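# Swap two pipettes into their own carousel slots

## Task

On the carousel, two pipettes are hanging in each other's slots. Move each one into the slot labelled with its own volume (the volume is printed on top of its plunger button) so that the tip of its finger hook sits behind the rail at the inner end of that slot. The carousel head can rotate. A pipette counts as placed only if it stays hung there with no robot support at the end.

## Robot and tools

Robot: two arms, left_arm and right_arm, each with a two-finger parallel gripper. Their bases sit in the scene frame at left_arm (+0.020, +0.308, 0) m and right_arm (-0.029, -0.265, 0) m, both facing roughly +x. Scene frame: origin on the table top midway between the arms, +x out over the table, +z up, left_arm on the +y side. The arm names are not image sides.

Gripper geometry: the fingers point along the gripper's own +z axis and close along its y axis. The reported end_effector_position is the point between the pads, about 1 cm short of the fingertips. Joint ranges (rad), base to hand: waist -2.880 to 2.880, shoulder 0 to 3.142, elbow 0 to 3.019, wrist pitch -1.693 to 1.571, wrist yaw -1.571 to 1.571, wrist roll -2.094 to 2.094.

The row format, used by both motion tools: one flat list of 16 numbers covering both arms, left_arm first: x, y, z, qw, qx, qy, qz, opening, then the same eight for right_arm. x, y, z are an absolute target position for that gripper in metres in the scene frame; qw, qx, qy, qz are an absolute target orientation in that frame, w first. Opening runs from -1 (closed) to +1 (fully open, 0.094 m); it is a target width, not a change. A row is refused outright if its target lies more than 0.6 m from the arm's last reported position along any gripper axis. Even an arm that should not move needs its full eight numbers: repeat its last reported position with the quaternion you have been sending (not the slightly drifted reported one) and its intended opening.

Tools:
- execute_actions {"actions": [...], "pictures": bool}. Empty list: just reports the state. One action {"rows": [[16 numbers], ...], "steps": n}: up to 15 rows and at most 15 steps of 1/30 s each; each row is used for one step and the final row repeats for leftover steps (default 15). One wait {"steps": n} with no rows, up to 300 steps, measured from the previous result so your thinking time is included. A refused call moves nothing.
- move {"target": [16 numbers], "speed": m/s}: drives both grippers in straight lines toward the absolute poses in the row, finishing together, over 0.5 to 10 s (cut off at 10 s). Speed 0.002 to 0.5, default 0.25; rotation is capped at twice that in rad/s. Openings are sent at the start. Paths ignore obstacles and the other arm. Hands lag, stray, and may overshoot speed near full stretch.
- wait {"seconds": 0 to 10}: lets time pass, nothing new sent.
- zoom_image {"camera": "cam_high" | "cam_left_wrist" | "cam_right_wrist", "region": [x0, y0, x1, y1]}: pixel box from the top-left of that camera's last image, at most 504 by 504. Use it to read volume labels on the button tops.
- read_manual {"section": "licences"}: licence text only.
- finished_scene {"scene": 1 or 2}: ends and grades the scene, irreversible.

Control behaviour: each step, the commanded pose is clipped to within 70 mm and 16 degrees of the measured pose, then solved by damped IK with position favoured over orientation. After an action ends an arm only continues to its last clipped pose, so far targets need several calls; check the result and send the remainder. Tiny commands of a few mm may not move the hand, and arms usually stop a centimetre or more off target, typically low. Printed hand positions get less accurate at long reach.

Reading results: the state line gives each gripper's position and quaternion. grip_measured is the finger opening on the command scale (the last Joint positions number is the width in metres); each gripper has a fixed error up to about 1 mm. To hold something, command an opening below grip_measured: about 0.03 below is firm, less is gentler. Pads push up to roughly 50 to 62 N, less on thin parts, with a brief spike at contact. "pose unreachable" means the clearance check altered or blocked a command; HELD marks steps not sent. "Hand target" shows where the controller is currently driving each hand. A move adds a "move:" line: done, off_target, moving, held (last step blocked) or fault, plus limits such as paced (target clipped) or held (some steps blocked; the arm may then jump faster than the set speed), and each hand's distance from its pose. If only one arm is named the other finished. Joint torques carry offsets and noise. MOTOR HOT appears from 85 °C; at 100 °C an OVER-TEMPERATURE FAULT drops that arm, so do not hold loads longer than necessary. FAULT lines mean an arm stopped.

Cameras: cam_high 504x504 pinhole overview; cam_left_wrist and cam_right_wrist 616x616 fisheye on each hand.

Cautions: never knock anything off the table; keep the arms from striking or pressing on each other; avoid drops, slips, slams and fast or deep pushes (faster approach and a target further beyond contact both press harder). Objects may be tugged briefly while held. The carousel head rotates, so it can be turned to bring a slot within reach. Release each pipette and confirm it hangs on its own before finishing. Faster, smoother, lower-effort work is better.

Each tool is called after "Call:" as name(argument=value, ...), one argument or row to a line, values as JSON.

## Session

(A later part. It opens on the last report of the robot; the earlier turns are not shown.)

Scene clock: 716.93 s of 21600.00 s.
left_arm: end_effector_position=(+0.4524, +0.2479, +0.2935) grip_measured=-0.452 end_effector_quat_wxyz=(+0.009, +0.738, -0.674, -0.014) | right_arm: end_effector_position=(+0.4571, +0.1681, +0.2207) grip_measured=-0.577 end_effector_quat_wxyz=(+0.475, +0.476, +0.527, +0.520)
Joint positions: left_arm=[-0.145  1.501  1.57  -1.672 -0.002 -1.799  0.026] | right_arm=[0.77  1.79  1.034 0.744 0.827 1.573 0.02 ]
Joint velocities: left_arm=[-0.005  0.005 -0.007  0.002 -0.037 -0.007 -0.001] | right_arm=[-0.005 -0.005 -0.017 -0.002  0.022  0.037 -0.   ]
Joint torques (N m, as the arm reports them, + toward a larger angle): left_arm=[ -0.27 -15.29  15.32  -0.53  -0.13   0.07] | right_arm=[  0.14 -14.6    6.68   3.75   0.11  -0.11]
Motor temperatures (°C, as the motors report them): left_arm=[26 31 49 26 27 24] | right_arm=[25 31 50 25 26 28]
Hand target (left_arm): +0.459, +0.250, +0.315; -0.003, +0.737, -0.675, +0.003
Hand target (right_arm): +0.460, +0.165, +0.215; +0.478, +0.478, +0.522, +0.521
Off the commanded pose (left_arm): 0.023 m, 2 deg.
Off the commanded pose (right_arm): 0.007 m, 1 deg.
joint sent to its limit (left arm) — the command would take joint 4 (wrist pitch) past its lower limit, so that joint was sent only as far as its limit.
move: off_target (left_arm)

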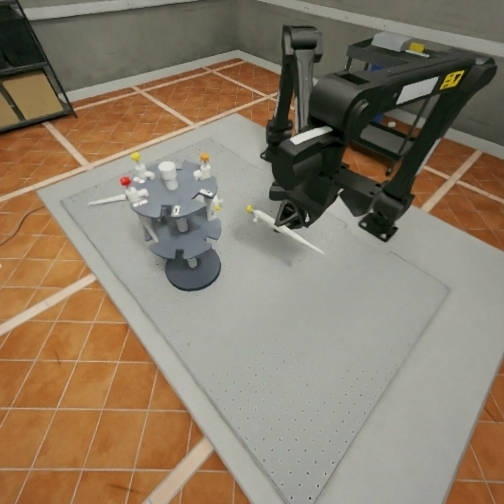

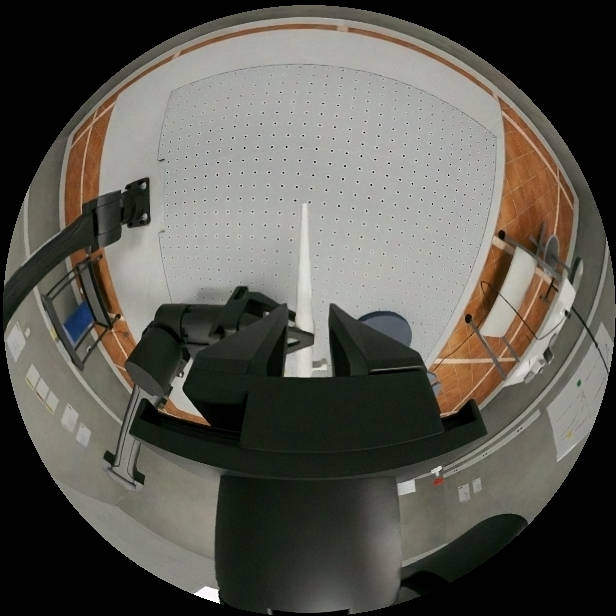

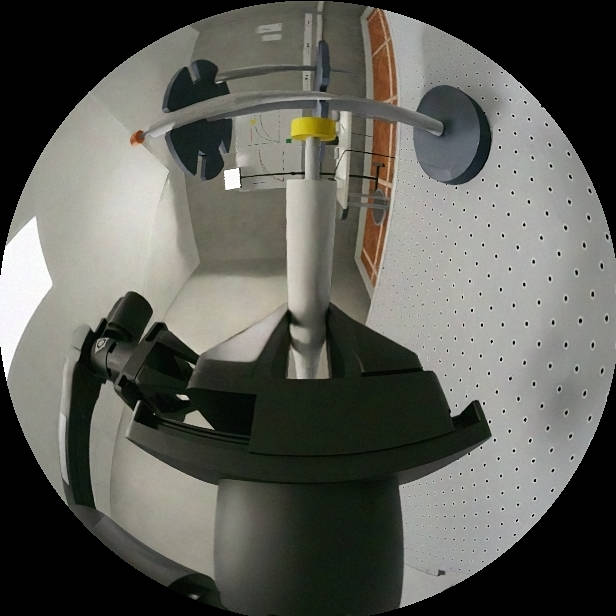

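Call:
move(
  target=[0.42,0.33,0.27,0.0864,-0.130,0.9877,0.0114,-0.1,0.43,-0.06,0.31,0.676,-0.2418,0.653,0.246,-0.62],
  speed=0.3,
)

Call:
move(
  target=[0.30,0.12,0.26,0.6533,0.6533,0.2706,0.2706,-0.1,0.552,-0.120,0.335,0.6405,-0.3232,0.6078,0.3406,-0.62],
  speed=0.3,
)

Scene clock: 730.90 s of 21600.00 s.
left_arm: end_effector_position=(+0.4226, +0.3279, +0.2733) grip_measured=-0.102 end_effector_quat_wxyz=(+0.081, -0.133, +0.988, +0.013) | right_arm: end_effector_position=(+0.4267, -0.0553, +0.2959) grip_measured=-0.574 end_effector_quat_wxyz=(+0.669, -0.239, +0.657, +0.252)
Joint positions: left_arm=[ 0.025  1.29   1.297 -1.42  -0.043 -0.233  0.042] | right_arm=[ 0.14   1.212  0.603  0.633 -0.415  0.022  0.02 ]
Joint velocities: left_arm=[ 0.005  0.005 -0.022  0.007 -0.037 -0.007 -0.001] | right_arm=[-0.005 -0.005  0.012 -0.007 -0.007 -0.081 -0.   ]
Joint torques (N m, as the arm reports them, + toward a larger angle): left_arm=[ -0.46 -13.24   9.15   0.91   0.02   0.09] | right_arm=[-0.06 -9.51  8.3   1.9  -0.21 -0.09]
Motor temperatures (°C, as the motors report them): left_arm=[26 31 49 26 27 24] | right_arm=[25 31 48 26 26 28]
Hand target (left_arm): +0.421, +0.330, +0.270; +0.085, -0.131, +0.988, +0.012
Hand target (right_arm): +0.426, -0.060, +0.308; +0.677, -0.242, +0.650, +0.245
Off the commanded pose (left_arm): 0.005 m, 1 deg.
Off the commanded pose (right_arm): 0.015 m, 1 deg.
After step 90, 7.60 s passed at rest.
move: off_target (right_arm)

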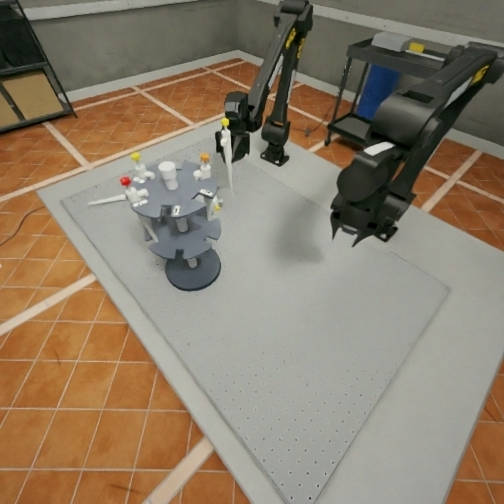

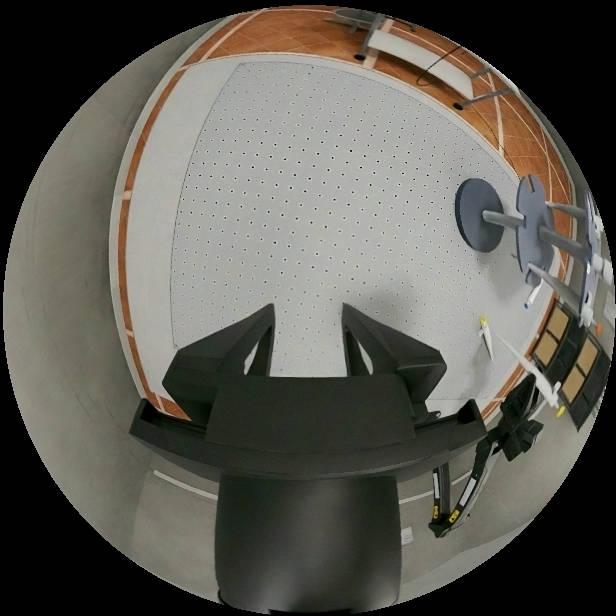

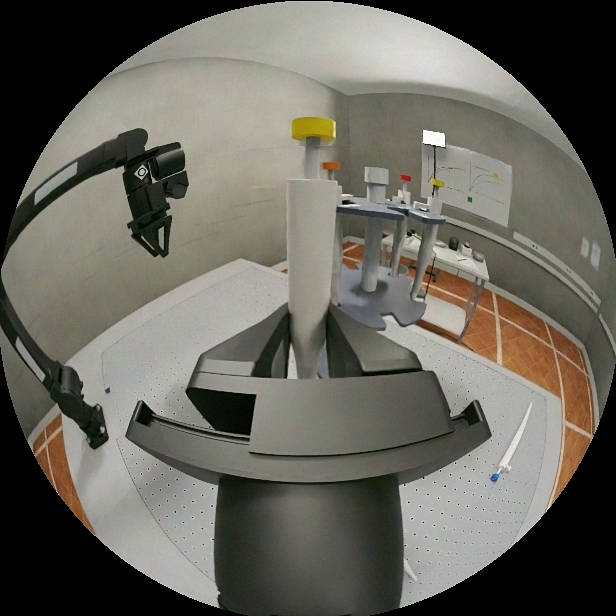

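Scene clock: 735.90 s of 21600.00 s.
left_arm: end_effector_position=(+0.2971, +0.1184, +0.2692) grip_measured=-0.102 end_effector_quat_wxyz=(+0.659, +0.646, +0.277, +0.268) | right_arm: end_effector_position=(+0.5320, -0.1136, +0.3174) grip_measured=-0.574 end_effector_quat_wxyz=(+0.632, -0.324, +0.614, +0.345)
Joint positions: left_arm=[-0.423  0.537  0.227  0.323  0.364  1.548  0.042] | right_arm=[-0.135  1.52   0.952  0.633 -0.965  0.065  0.02 ]
Joint velocities: left_arm=[ 0.005 -0.015  0.002  0.012  0.066 -0.007  0.002] | right_arm=[ 0.005 -0.015  0.022  0.007 -0.007  0.007 -0.   ]
Joint torques (N m, as the arm reports them, + toward a larger angle): left_arm=[ 0.07  1.53 10.01  2.35  0.07  0.03] | right_arm=[ -0.34 -11.33  12.6    1.44  -0.12   0.14]
Motor temperatures (°C, as the motors report them): left_arm=[26 30 48 26 27 24] | right_arm=[25 31 49 25 26 28]
Hand target (left_arm): +0.297, +0.121, +0.261; +0.656, +0.648, +0.276, +0.273
Hand target (right_arm): +0.549, -0.121, +0.336; +0.641, -0.323, +0.607, +0.340
Off the commanded pose (left_arm): 0.010 m, 1 deg.
Off the commanded pose (right_arm): 0.027 m, 1 deg.
move: off_target (right_arm)

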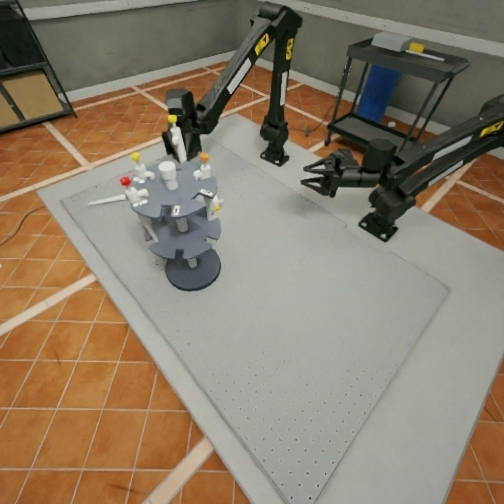

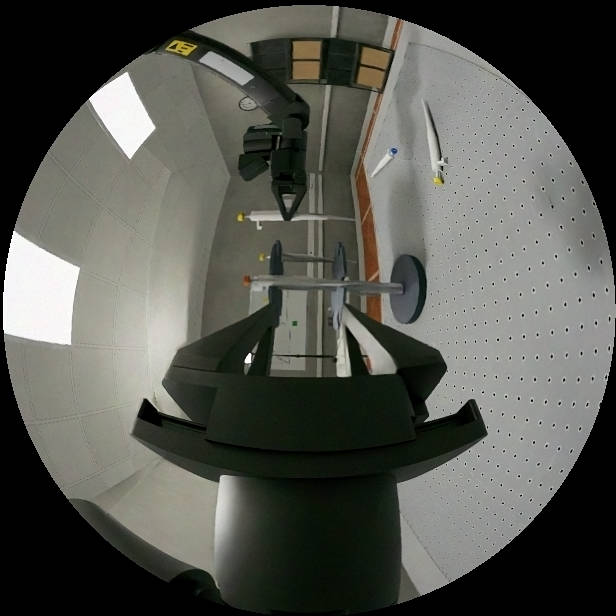

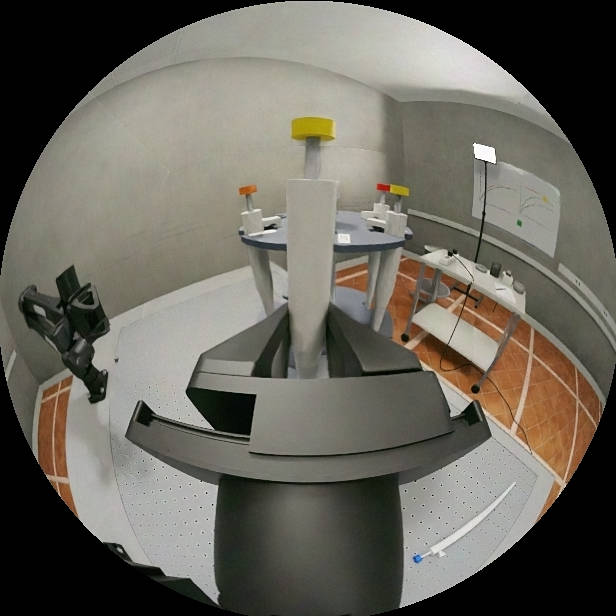

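Call:
move(
  target=[0.30,0.12,0.26,0.6533,0.6533,0.2706,0.2706,-0.1,0.588,-0.078,0.332,0.6405,-0.3232,0.6078,0.3406,-0.62],
  speed=0.1,
)

Scene clock: 739.03 s of 21600.00 s.
left_arm: end_effector_position=(+0.2987, +0.1178, +0.2635) grip_measured=-0.102 end_effector_quat_wxyz=(+0.654, +0.654, +0.273, +0.264) | right_arm: end_effector_position=(+0.5730, -0.0874, +0.3163) grip_measured=-0.574 end_effector_quat_wxyz=(+0.634, -0.317, +0.618, +0.341)
Joint positions: left_arm=[-0.411  0.555  0.227  0.323  0.387  1.561  0.042] | right_arm=[-0.081  1.616  1.065  0.609 -0.894  0.065  0.02 ]
Joint velocities: left_arm=[ 0.005 -0.024 -0.012 -0.002  0.095  0.022 -0.001] | right_arm=[ 0.005 -0.005  0.002  0.012 -0.007 -0.066 -0.001]
Joint torques (N m, as the arm reports them, + toward a larger angle): left_arm=[-0.1   1.66 10.75  2.44  0.08  0.04] | right_arm=[  1.45 -12.64  12.37   1.46   0.1    0.02]
Motor temperatures (°C, as the motors report them): left_arm=[26 30 47 26 27 24] | right_arm=[25 31 50 25 26 28]
Hand target (left_arm): +0.300, +0.120, +0.260; +0.653, +0.654, +0.271, +0.271
Hand target (right_arm): +0.586, -0.079, +0.333; +0.641, -0.323, +0.608, +0.341
Off the commanded pose (left_arm): 0.004 m, 1 deg.
Off the commanded pose (right_arm): 0.024 m, 2 deg.
move: off_target (right_arm)

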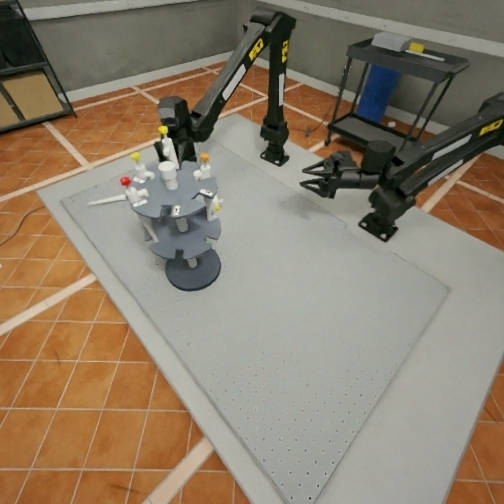

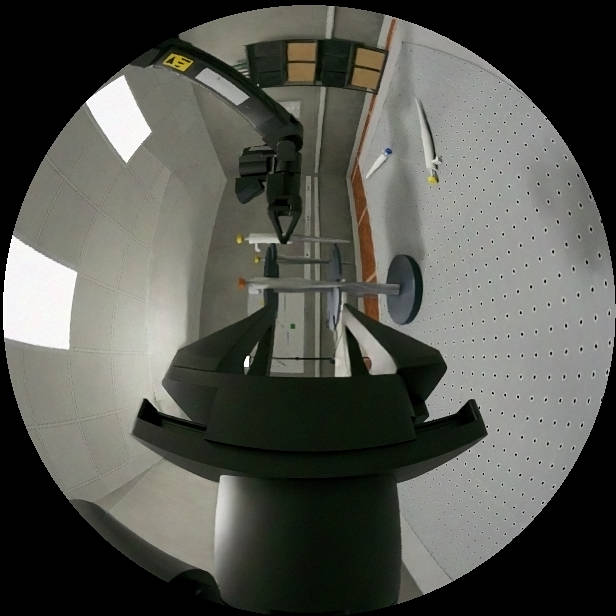

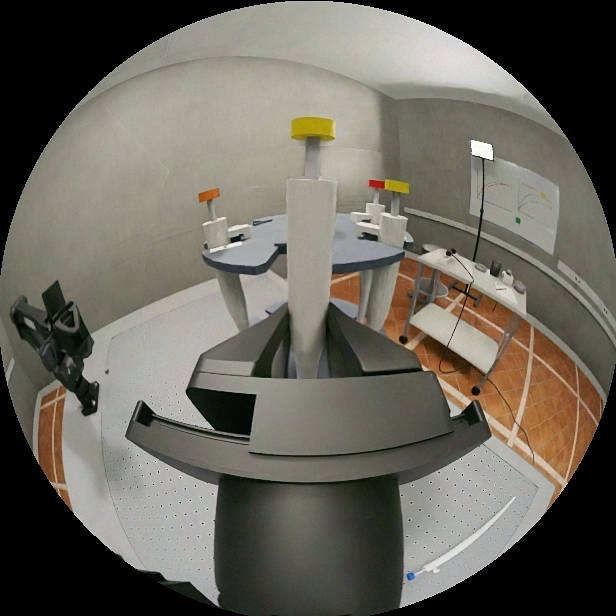

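Call:
move(
  target=[0.30,0.12,0.26,0.6533,0.6533,0.2706,0.2706,-0.1,0.570,-0.064,0.332,0.6405,-0.3232,0.6078,0.3406,-0.62],
  speed=0.05,
)

Scene clock: 747.70 s of 21600.00 s.
left_arm: end_effector_position=(+0.2987, +0.1178, +0.2635) grip_measured=-0.102 end_effector_quat_wxyz=(+0.654, +0.654, +0.273, +0.265) | right_arm: end_effector_position=(+0.5719, -0.0723, +0.3165) grip_measured=-0.575 end_effector_quat_wxyz=(+0.634, -0.316, +0.618, +0.341)
Joint positions: left_arm=[-0.411  0.555  0.227  0.323  0.387  1.562  0.042] | right_arm=[-0.051  1.616  1.065  0.609 -0.862  0.065  0.02 ]
Joint velocities: left_arm=[ 0.005 -0.005 -0.002 -0.007  0.007 -0.022 -0.001] | right_arm=[-0.005  0.015  0.017 -0.002  0.007 -0.037 -0.   ]
Joint torques (N m, as the arm reports them, + toward a larger angle): left_arm=[ 0.06  1.47 10.75  2.46  0.07  0.05] | right_arm=[  1.33 -16.09   8.96   1.77   0.11  -0.03]
Motor temperatures (°C, as the motors report them): left_arm=[26 30 47 27 27 24] | right_arm=[25 31 51 25 26 28]
Hand target (left_arm): +0.300, +0.120, +0.260; +0.653, +0.653, +0.271, +0.271
Hand target (right_arm): +0.570, -0.064, +0.332; +0.641, -0.323, +0.608, +0.341
Off the commanded pose (left_arm): 0.004 m, 1 deg.
Off the commanded pose (right_arm): 0.018 m, 2 deg.
After step 90, 4.67 s passed at rest.
move: off_target (right_arm)

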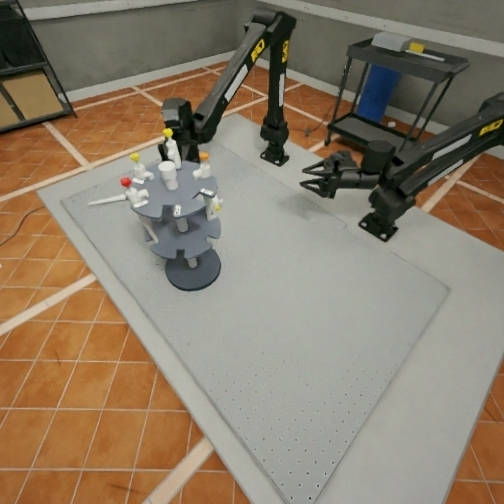

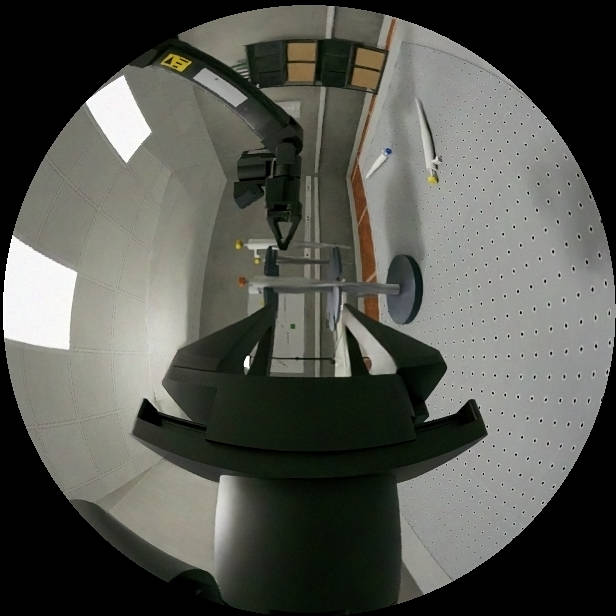

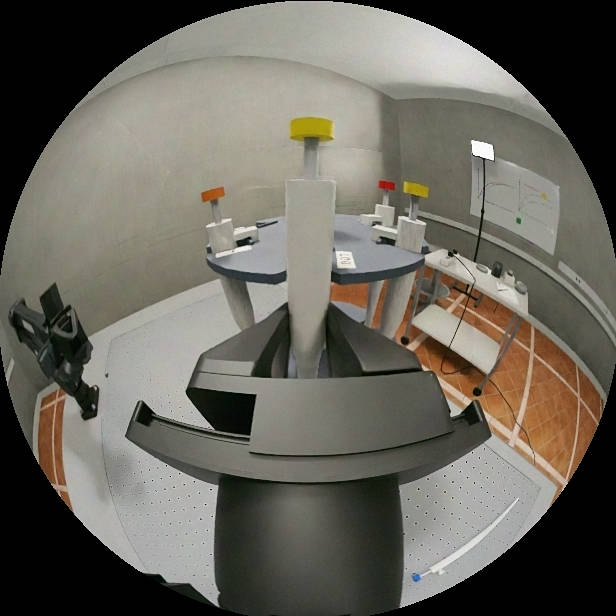

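Aligned (label ≈34 px right, "100"). Insert.

Call:
move(
  target=[0.30,0.12,0.26,0.6533,0.6533,0.2706,0.2706,-0.1,0.612,-0.037,0.330,0.6405,-0.3232,0.6078,0.3406,-0.62],
  speed=0.05,
)

Scene clock: 750.63 s of 21600.00 s.
left_arm: end_effector_position=(+0.2987, +0.1178, +0.2635) grip_measured=-0.102 end_effector_quat_wxyz=(+0.654, +0.654, +0.273, +0.265) | right_arm: end_effector_position=(+0.5960, -0.0547, +0.3124) grip_measured=-0.575 end_effector_quat_wxyz=(+0.634, -0.315, +0.621, +0.338)
Joint positions: left_arm=[-0.411  0.555  0.227  0.323  0.387  1.562  0.042] | right_arm=[-0.021  1.677  1.137  0.586 -0.826  0.055  0.02 ]
Joint velocities: left_arm=[-0.005  0.005  0.002 -0.012 -0.007 -0.007  0.   ] | right_arm=[-0.005 -0.024 -0.012  0.002  0.022 -0.037  0.001]
Joint torques (N m, as the arm reports them, + toward a larger angle): left_arm=[ 0.01  1.79 10.76  2.39  0.08  0.01] | right_arm=[  2.54 -13.38  13.19   1.68   0.23   0.09]
Motor temperatures (°C, as the motors report them): left_arm=[26 29 46 27 27 24] | right_arm=[25 31 51 25 26 28]
Hand target (left_arm): +0.300, +0.120, +0.260; +0.653, +0.653, +0.271, +0.271
Hand target (right_arm): +0.610, -0.038, +0.330; +0.641, -0.323, +0.608, +0.341
Off the commanded pose (left_arm): 0.004 m, 1 deg.
Off the commanded pose (right_arm): 0.030 m, 2 deg.
move: off_target (right_arm)

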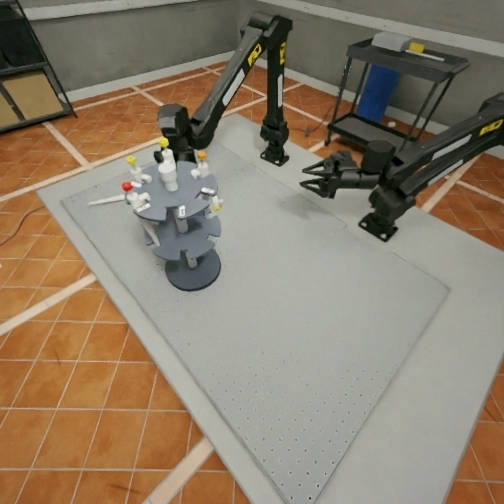

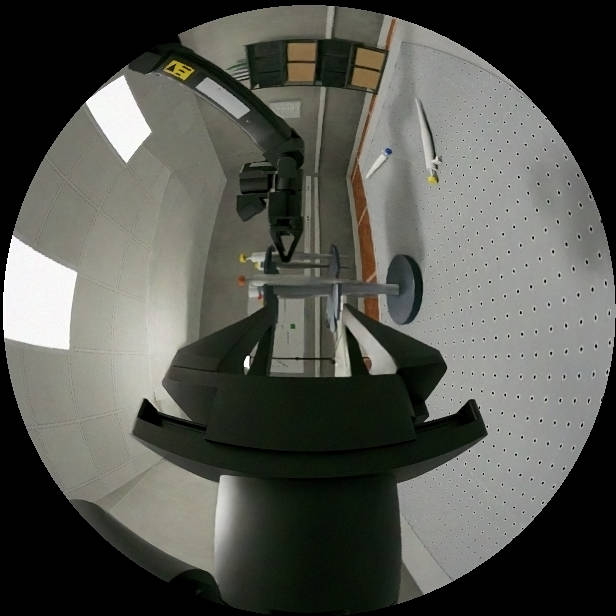

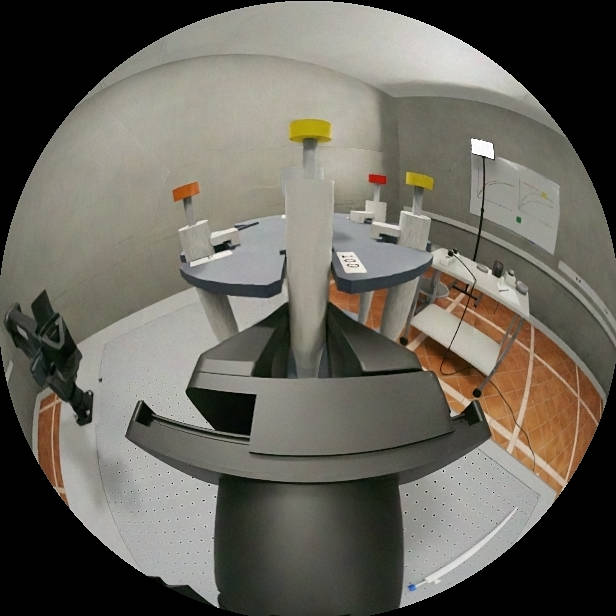

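Call:
move(
  target=[0.30,0.12,0.26,0.6533,0.6533,0.2706,0.2706,-0.1,0.604,-0.044,0.284,0.6405,-0.3232,0.6078,0.3406,-0.62],
  speed=0.04,
)

Call:
move(
  target=[0.30,0.12,0.26,0.6533,0.6533,0.2706,0.2706,-0.1,0.602,-0.046,0.270,0.6405,-0.3232,0.6078,0.3406,-0.62],
  speed=0.03,
)

Scene clock: 755.83 s of 21600.00 s.
left_arm: end_effector_position=(+0.2987, +0.1178, +0.2635) grip_measured=-0.102 end_effector_quat_wxyz=(+0.654, +0.654, +0.273, +0.265) | right_arm: end_effector_position=(+0.6025, -0.0537, +0.3002) grip_measured=-0.576 end_effector_quat_wxyz=(+0.646, -0.320, +0.608, +0.334)
Joint positions: left_arm=[-0.411  0.555  0.227  0.323  0.387  1.562  0.042] | right_arm=[-0.021  1.721  1.137  0.668 -0.827  0.055  0.02 ]
Joint velocities: left_arm=[-0.015  0.005 -0.007  0.012 -0.022  0.022 -0.001] | right_arm=[-0.005 -0.005 -0.012 -0.012  0.11  -0.007  0.   ]
Joint torques (N m, as the arm reports them, + toward a larger angle): left_arm=[ 0.14  1.1  10.6   2.48  0.07  0.08] | right_arm=[  1.6  -13.34   7.78   3.58  -0.1    0.05]
Motor temperatures (°C, as the motors report them): left_arm=[26 29 46 27 27 24] | right_arm=[25 31 52 25 26 28]
Hand target (left_arm): +0.300, +0.120, +0.260; +0.653, +0.653, +0.271, +0.271
Hand target (right_arm): +0.604, -0.044, +0.284; +0.640, -0.323, +0.608, +0.340
Off the commanded pose (left_arm): 0.004 m, 1 deg.
Off the commanded pose (right_arm): 0.019 m, 1 deg.
After step 90, 1.07 s passed at rest.
move: off_target (right_arm)

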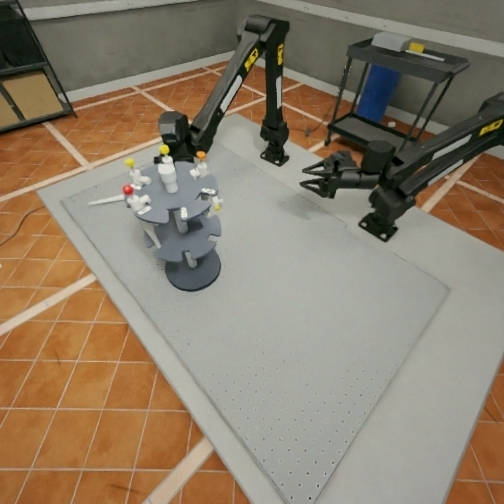

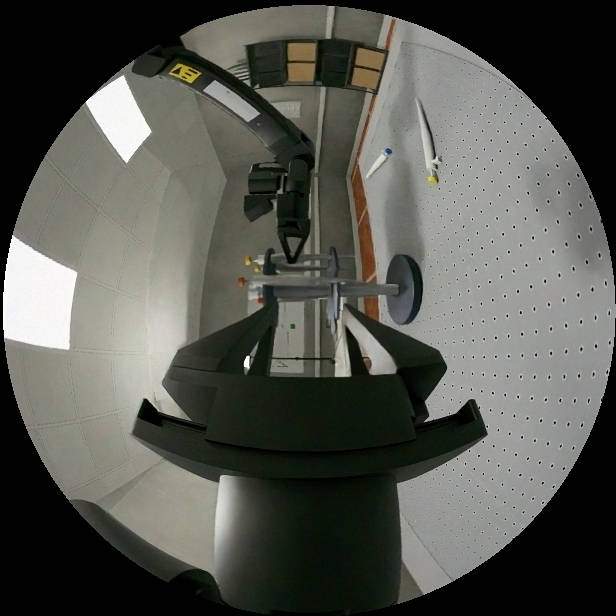

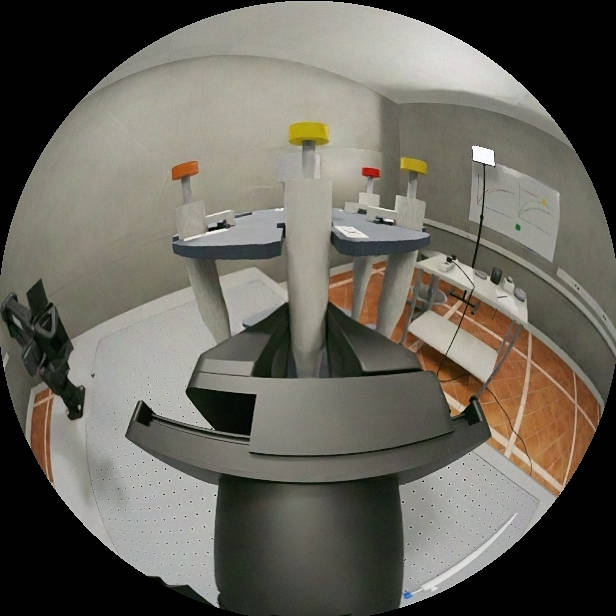

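Scene clock: 757.10 s of 21600.00 s.
left_arm: end_effector_position=(+0.2987, +0.1178, +0.2635) grip_measured=-0.102 end_effector_quat_wxyz=(+0.654, +0.654, +0.273, +0.265) | right_arm: end_effector_position=(+0.6005, -0.0539, +0.2971) grip_measured=-0.576 end_effector_quat_wxyz=(+0.652, -0.322, +0.600, +0.332)
Joint positions: left_arm=[-0.411  0.555  0.227  0.323  0.387  1.562  0.042] | right_arm=[-0.021  1.728  1.125  0.71  -0.827  0.057  0.02 ]
Joint velocities: left_arm=[-0.015 -0.005 -0.017 -0.002  0.037  0.066 -0.002] | right_arm=[-0.005 -0.005 -0.027  0.007 -0.037  0.066 -0.002]
Joint torques (N m, as the arm reports them, + toward a larger angle): left_arm=[ 0.11  1.41 10.8   2.47  0.04  0.03] | right_arm=[  1.32 -12.     6.92   3.26  -0.2    0.01]
Motor temperatures (°C, as the motors report them): left_arm=[26 29 46 27 27 24] | right_arm=[25 31 51 25 26 28]
Hand target (left_arm): +0.300, +0.120, +0.260; +0.653, +0.653, +0.271, +0.271
Hand target (right_arm): +0.601, -0.046, +0.270; +0.640, -0.323, +0.608, +0.341
Off the commanded pose (left_arm): 0.004 m, 1 deg.
Off the commanded pose (right_arm): 0.028 m, 2 deg.
move: off_target (right_arm)

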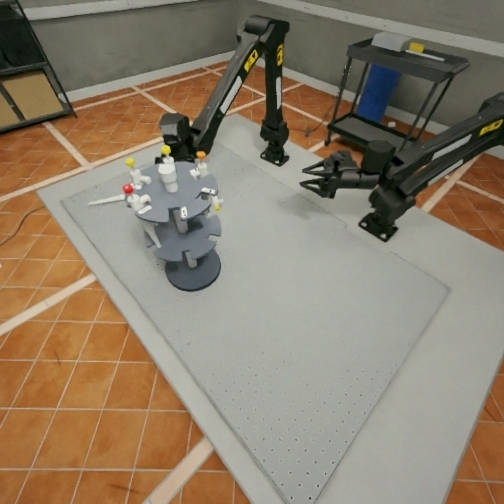

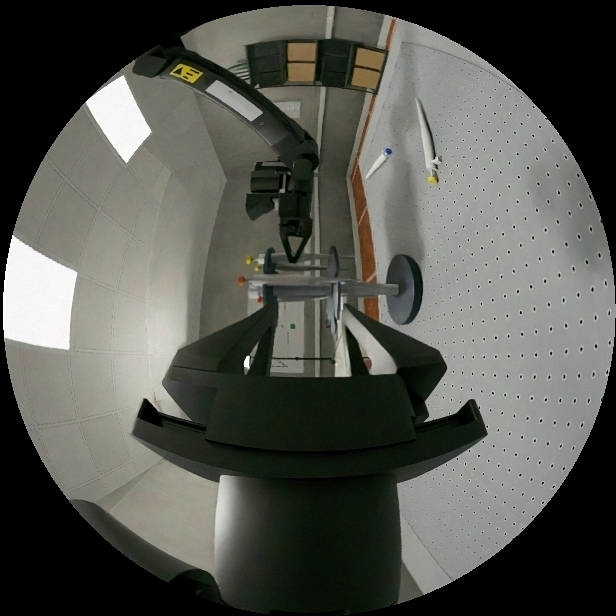

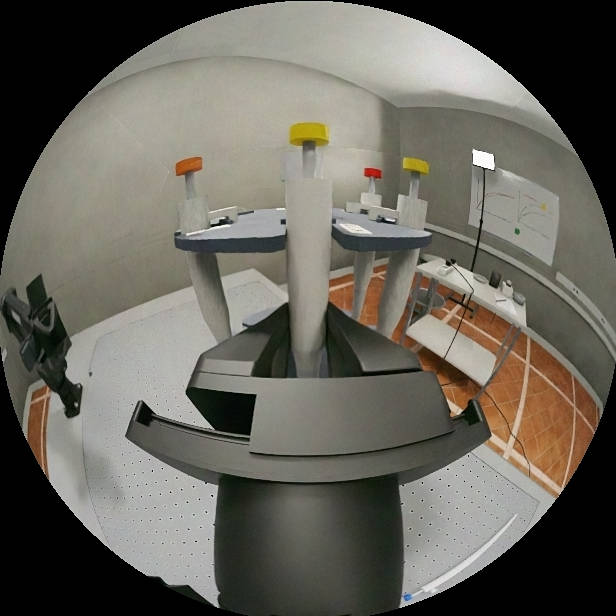

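Call:
execute_actions(
  actions=[
    {"rows": [[0.30,0.12,0.26,0.6533,0.6533,0.2706,0.2706,-0.1,0.600,-0.053,0.294,0.6405,-0.3232,0.6078,0.3406,-0.25]], "steps": 12},
  ],
  pictures=false,
)

Call:
move(
  target=[0.30,0.12,0.26,0.6533,0.6533,0.2706,0.2706,-0.1,0.535,-0.150,0.30,0.6405,-0.3232,0.6078,0.3406,-0.3],
  speed=0.2,
)

Scene clock: 763.83 s of 21600.00 s.
left_arm: end_effector_position=(+0.2987, +0.1177, +0.2635) grip_measured=-0.102 end_effector_quat_wxyz=(+0.654, +0.654, +0.273, +0.264) | right_arm: end_effector_position=(+0.5990, -0.0530, +0.2939) grip_measured=-0.252 end_effector_quat_wxyz=(+0.645, -0.324, +0.604, +0.338)
Joint positions: left_arm=[-0.411  0.555  0.227  0.323  0.387  1.562  0.042] | right_arm=[-0.022  1.728  1.125  0.694 -0.841  0.057  0.035]
Joint velocities: left_arm=[-0.005 -0.005  0.002 -0.012 -0.037 -0.022 -0.   ] | right_arm=[-0.015 -0.015  0.002  0.012  0.037 -0.051 -0.001]
Joint torques (N m, as the arm reports them, + toward a larger angle): left_arm=[-0.23  1.14 10.71  2.46  0.07  0.02] | right_arm=[  0.3  -16.46   8.13   1.35  -0.15   0.04]
Motor temperatures (°C, as the motors report them): left_arm=[26 29 46 27 27 24] | right_arm=[25 31 50 25 26 28]
Hand target (left_arm): +0.300, +0.120, +0.260; +0.653, +0.653, +0.271, +0.270
Hand target (right_arm): +0.600, -0.053, +0.294; +0.641, -0.323, +0.608, +0.341
Off the commanded pose (left_arm): 0.004 m, 1 deg.
Off the commanded pose (right_arm): 0.001 m, 1 deg.
Steps of this call (steps 1 to 90: nothing new was sent; then 3.33 s passed at rest; steps 91 to 102: all 12 steps of this action). Readings (end_effector_position):
91: left_arm (+0.2987, +0.1178, +0.2635) | right_arm (+0.6000, -0.0539, +0.2968)
92: left_arm (+0.2987, +0.1177, +0.2635) | right_arm (+0.5994, -0.0534, +0.2959)
94: left_arm (+0.2987, +0.1177, +0.2635) | right_arm (+0.5991, -0.0531, +0.2945)
98: left_arm (+0.2987, +0.1177, +0.2635) | right_arm (+0.5990, -0.0530, +0.2940)
102: the state above

Scene clock: 765.07 s of 21600.00 s.
left_arm: end_effector_position=(+0.2987, +0.1177, +0.2635) grip_measured=-0.102 end_effector_quat_wxyz=(+0.654, +0.654, +0.273, +0.264) | right_arm: end_effector_position=(+0.5393, -0.1479, +0.2899) grip_measured=-0.298 end_effector_quat_wxyz=(+0.633, -0.321, +0.616, +0.342)
Joint positions: left_arm=[-0.411  0.555  0.227  0.323  0.387  1.562  0.042] | right_arm=[-0.206  1.581  0.937  0.713 -1.027  0.073  0.033]
Joint velocities: left_arm=[-0.005 -0.015 -0.002 -0.007 -0.095  0.022 -0.001] | right_arm=[-0.015  0.015 -0.002  0.007 -0.037  0.037 -0.001]
Joint torques (N m, as the arm reports them, + toward a larger angle): left_arm=[ 0.07  1.11 10.69  2.6   0.07  0.03] | right_arm=[  0.26 -15.46   6.81   3.44  -0.15   0.15]
Motor temperatures (°C, as the motors report them): left_arm=[26 29 46 27 27 24] | right_arm=[25 31 50 25 26 28]
Hand target (left_arm): +0.300, +0.120, +0.260; +0.653, +0.653, +0.271, +0.271
Hand target (right_arm): +0.534, -0.149, +0.299; +0.640, -0.323, +0.608, +0.340
Off the commanded pose (left_arm): 0.004 m, 1 deg.
Off the commanded pose (right_arm): 0.011 m, 1 deg.
move: off_target (right_arm)

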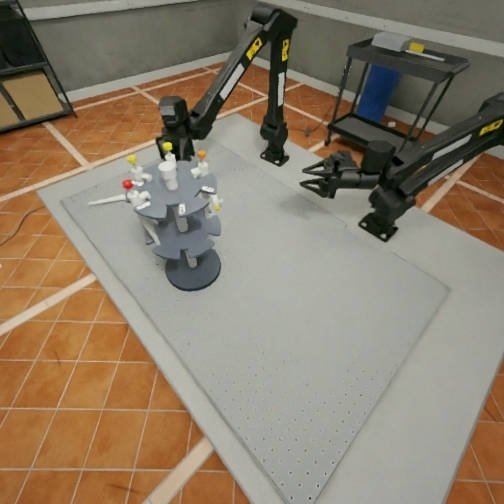

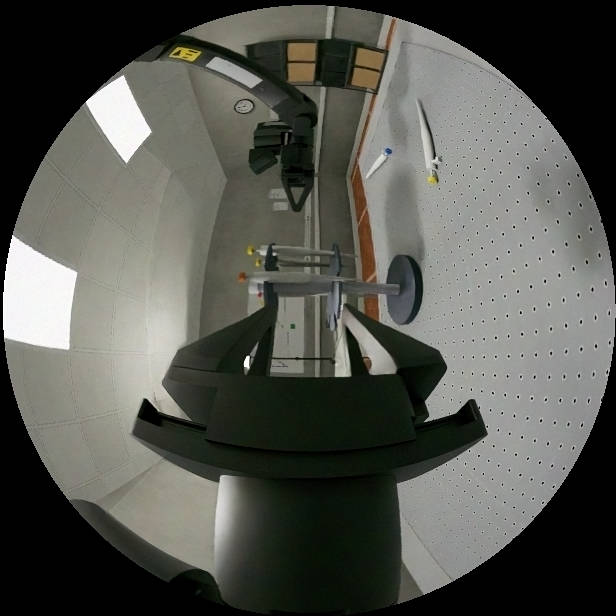

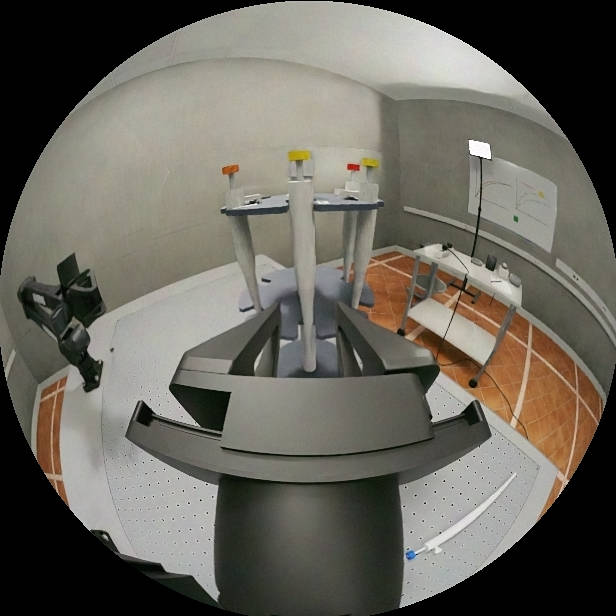

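Call:
move(
  target=[0.30,0.12,0.26,0.6533,0.6533,0.2706,0.2706,-0.1,0.42,-0.30,0.22,0.0864,0.130,0.9877,-0.0114,-0.3],
  speed=0.4,
)

Call:
move(
  target=[0.30,0.12,0.26,0.6533,0.6533,0.2706,0.2706,-0.1,0.335,-0.309,0.06,0,0.8616,0.5075,0,-0.3],
  speed=0.4,
)

Scene clock: 773.60 s of 21600.00 s.
left_arm: end_effector_position=(+0.2987, +0.1177, +0.2635) grip_measured=-0.102 end_effector_quat_wxyz=(+0.654, +0.654, +0.273, +0.264) | right_arm: end_effector_position=(+0.4014, -0.2962, +0.2024) grip_measured=-0.299 end_effector_quat_wxyz=(+0.069, +0.122, +0.990, -0.006)
Joint positions: left_arm=[-0.411  0.555  0.227  0.323  0.387  1.562  0.042] | right_arm=[-0.217  1.395  1.212 -1.25   0.02   0.181  0.033]
Joint velocities: left_arm=[-0.005 -0.015  0.007 -0.002  0.022 -0.037 -0.001] | right_arm=[ 0.005 -0.005  0.007 -0.017  0.095 -0.007  0.001]
Joint torques (N m, as the arm reports them, + toward a larger angle): left_arm=[ 0.09  1.51 10.78  2.55  0.05  0.04] | right_arm=[ 0.79 -9.48 12.61  0.21  0.14  0.13]
Motor temperatures (°C, as the motors report them): left_arm=[26 29 46 27 27 24] | right_arm=[25 31 49 25 26 28]
Hand target (left_arm): +0.300, +0.120, +0.260; +0.653, +0.653, +0.271, +0.271
Hand target (right_arm): +0.417, -0.298, +0.220; +0.083, +0.130, +0.988, -0.006
Off the commanded pose (left_arm): 0.004 m, 1 deg.
Off the commanded pose (right_arm): 0.026 m, 2 deg.
After step 90, 2.73 s passed at rest.
move: off_target (right_arm)

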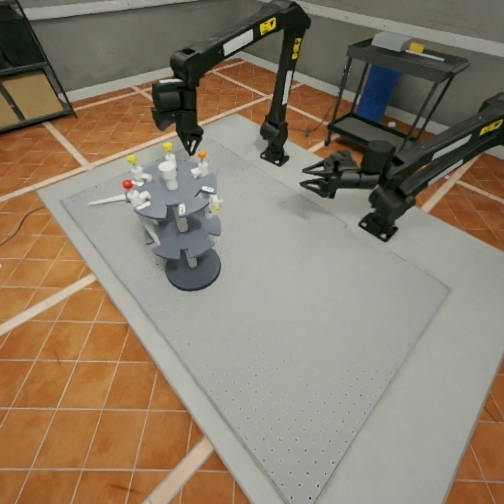

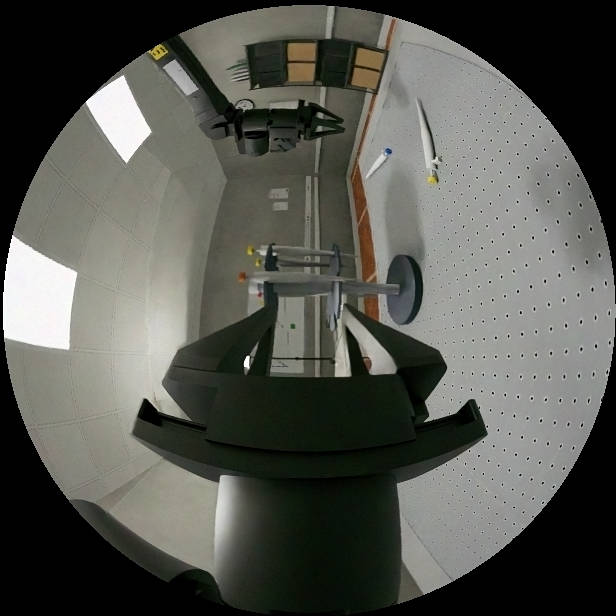

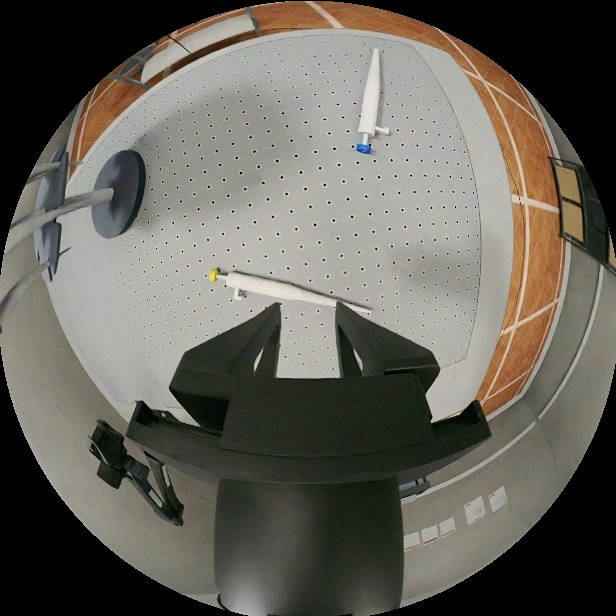

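Scene clock: 776.57 s of 21600.00 s.
left_arm: end_effector_position=(+0.2987, +0.1177, +0.2635) grip_measured=-0.102 end_effector_quat_wxyz=(+0.654, +0.654, +0.273, +0.264) | right_arm: end_effector_position=(+0.3370, -0.3039, +0.0682) grip_measured=-0.298 end_effector_quat_wxyz=(+0.003, +0.855, +0.519, +0.003)
Joint positions: left_arm=[-0.411  0.555  0.227  0.323  0.387  1.562  0.042] | right_arm=[-0.257  1.444  0.891 -1.009  0.002  1.947  0.033]
Joint velocities: left_arm=[-0.005 -0.005  0.017 -0.002  0.095 -0.007 -0.   ] | right_arm=[-0.015  0.005 -0.017  0.017 -0.051  0.022  0.001]
Joint torques (N m, as the arm reports them, + toward a larger angle): left_arm=[ 0.11  1.17 10.69  2.58  0.03  0.04] | right_arm=[-0.28 -8.29  6.37  1.45 -0.06  0.15]
Motor temperatures (°C, as the motors report them): left_arm=[26 29 46 27 27 24] | right_arm=[25 31 49 25 26 28]
Hand target (left_arm): +0.300, +0.120, +0.260; +0.653, +0.653, +0.271, +0.271
Hand target (right_arm): +0.337, -0.309, +0.060; +0.000, +0.862, +0.507, +0.001
Off the commanded pose (left_arm): 0.004 m, 1 deg.
Off the commanded pose (right_arm): 0.010 m, 2 deg.
move: done

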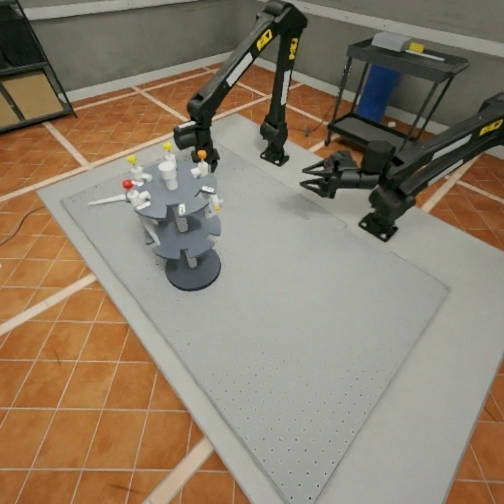

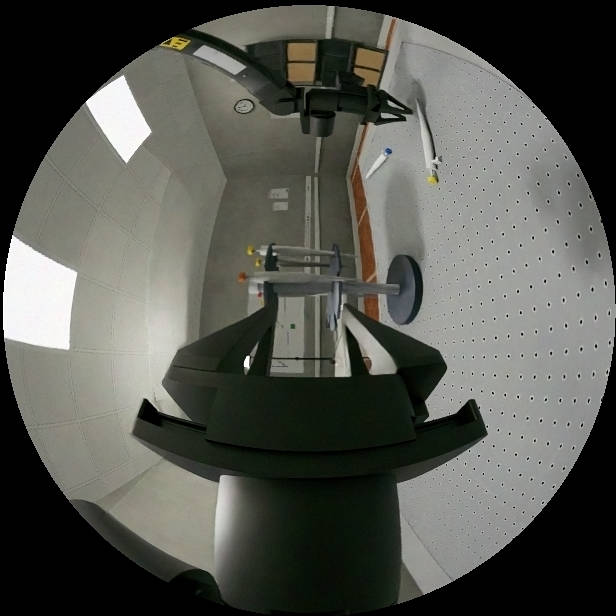

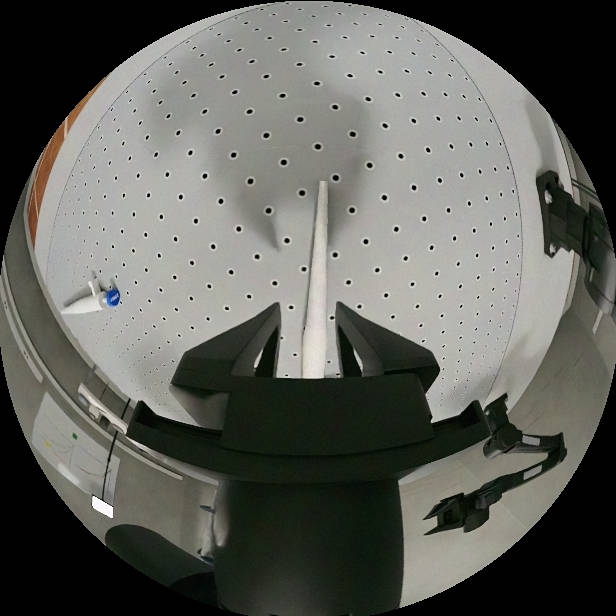

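Call:
move(
  target=[0.30,0.12,0.26,0.6533,0.6533,0.2706,0.2706,-0.1,0.331,-0.300,0.012,0,0.8788,0.4772,0,-0.3],
  speed=0.08,
)

Scene clock: 780.93 s of 21600.00 s.
left_arm: end_effector_position=(+0.2987, +0.1177, +0.2635) grip_measured=-0.102 end_effector_quat_wxyz=(+0.654, +0.654, +0.273, +0.264) | right_arm: end_effector_position=(+0.3337, -0.3035, +0.0278) grip_measured=-0.299 end_effector_quat_wxyz=(+0.005, +0.876, +0.482, +0.005)
Joint positions: left_arm=[-0.411  0.555  0.227  0.323  0.387  1.562  0.042] | right_arm=[-0.257  1.503  0.826 -0.88   0.002  2.033  0.033]
Joint velocities: left_arm=[-0.024 -0.015 -0.002 -0.012  0.007  0.007  0.   ] | right_arm=[-0.015  0.005 -0.002  0.022 -0.051 -0.022 -0.001]
Joint torques (N m, as the arm reports them, + toward a larger angle): left_arm=[-0.13  1.03 10.7   2.38  0.07  0.05] | right_arm=[ 1.54 -7.45  5.    2.17 -0.05  0.19]
Motor temperatures (°C, as the motors report them): left_arm=[26 29 46 27 27 24] | right_arm=[25 31 48 25 26 28]
Hand target (left_arm): +0.300, +0.120, +0.260; +0.653, +0.653, +0.271, +0.271
Hand target (right_arm): +0.331, -0.300, +0.013; -0.000, +0.879, +0.477, -0.000
Off the commanded pose (left_arm): 0.004 m, 1 deg.
Off the commanded pose (right_arm): 0.016 m, 1 deg.
After step 90, 0.37 s passed at rest.
move: off_target (right_arm)

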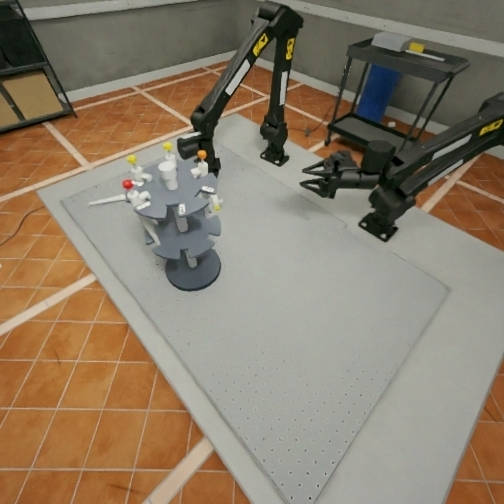

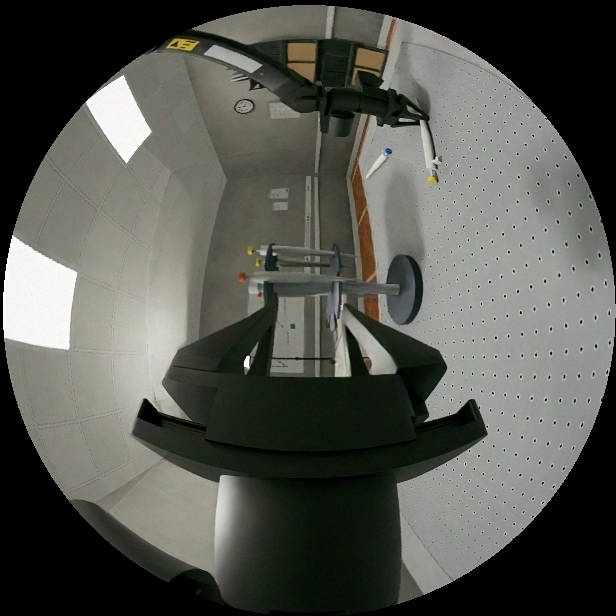

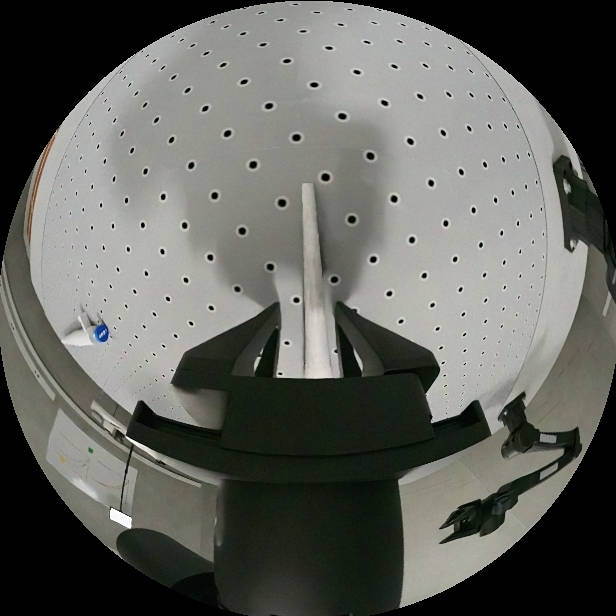

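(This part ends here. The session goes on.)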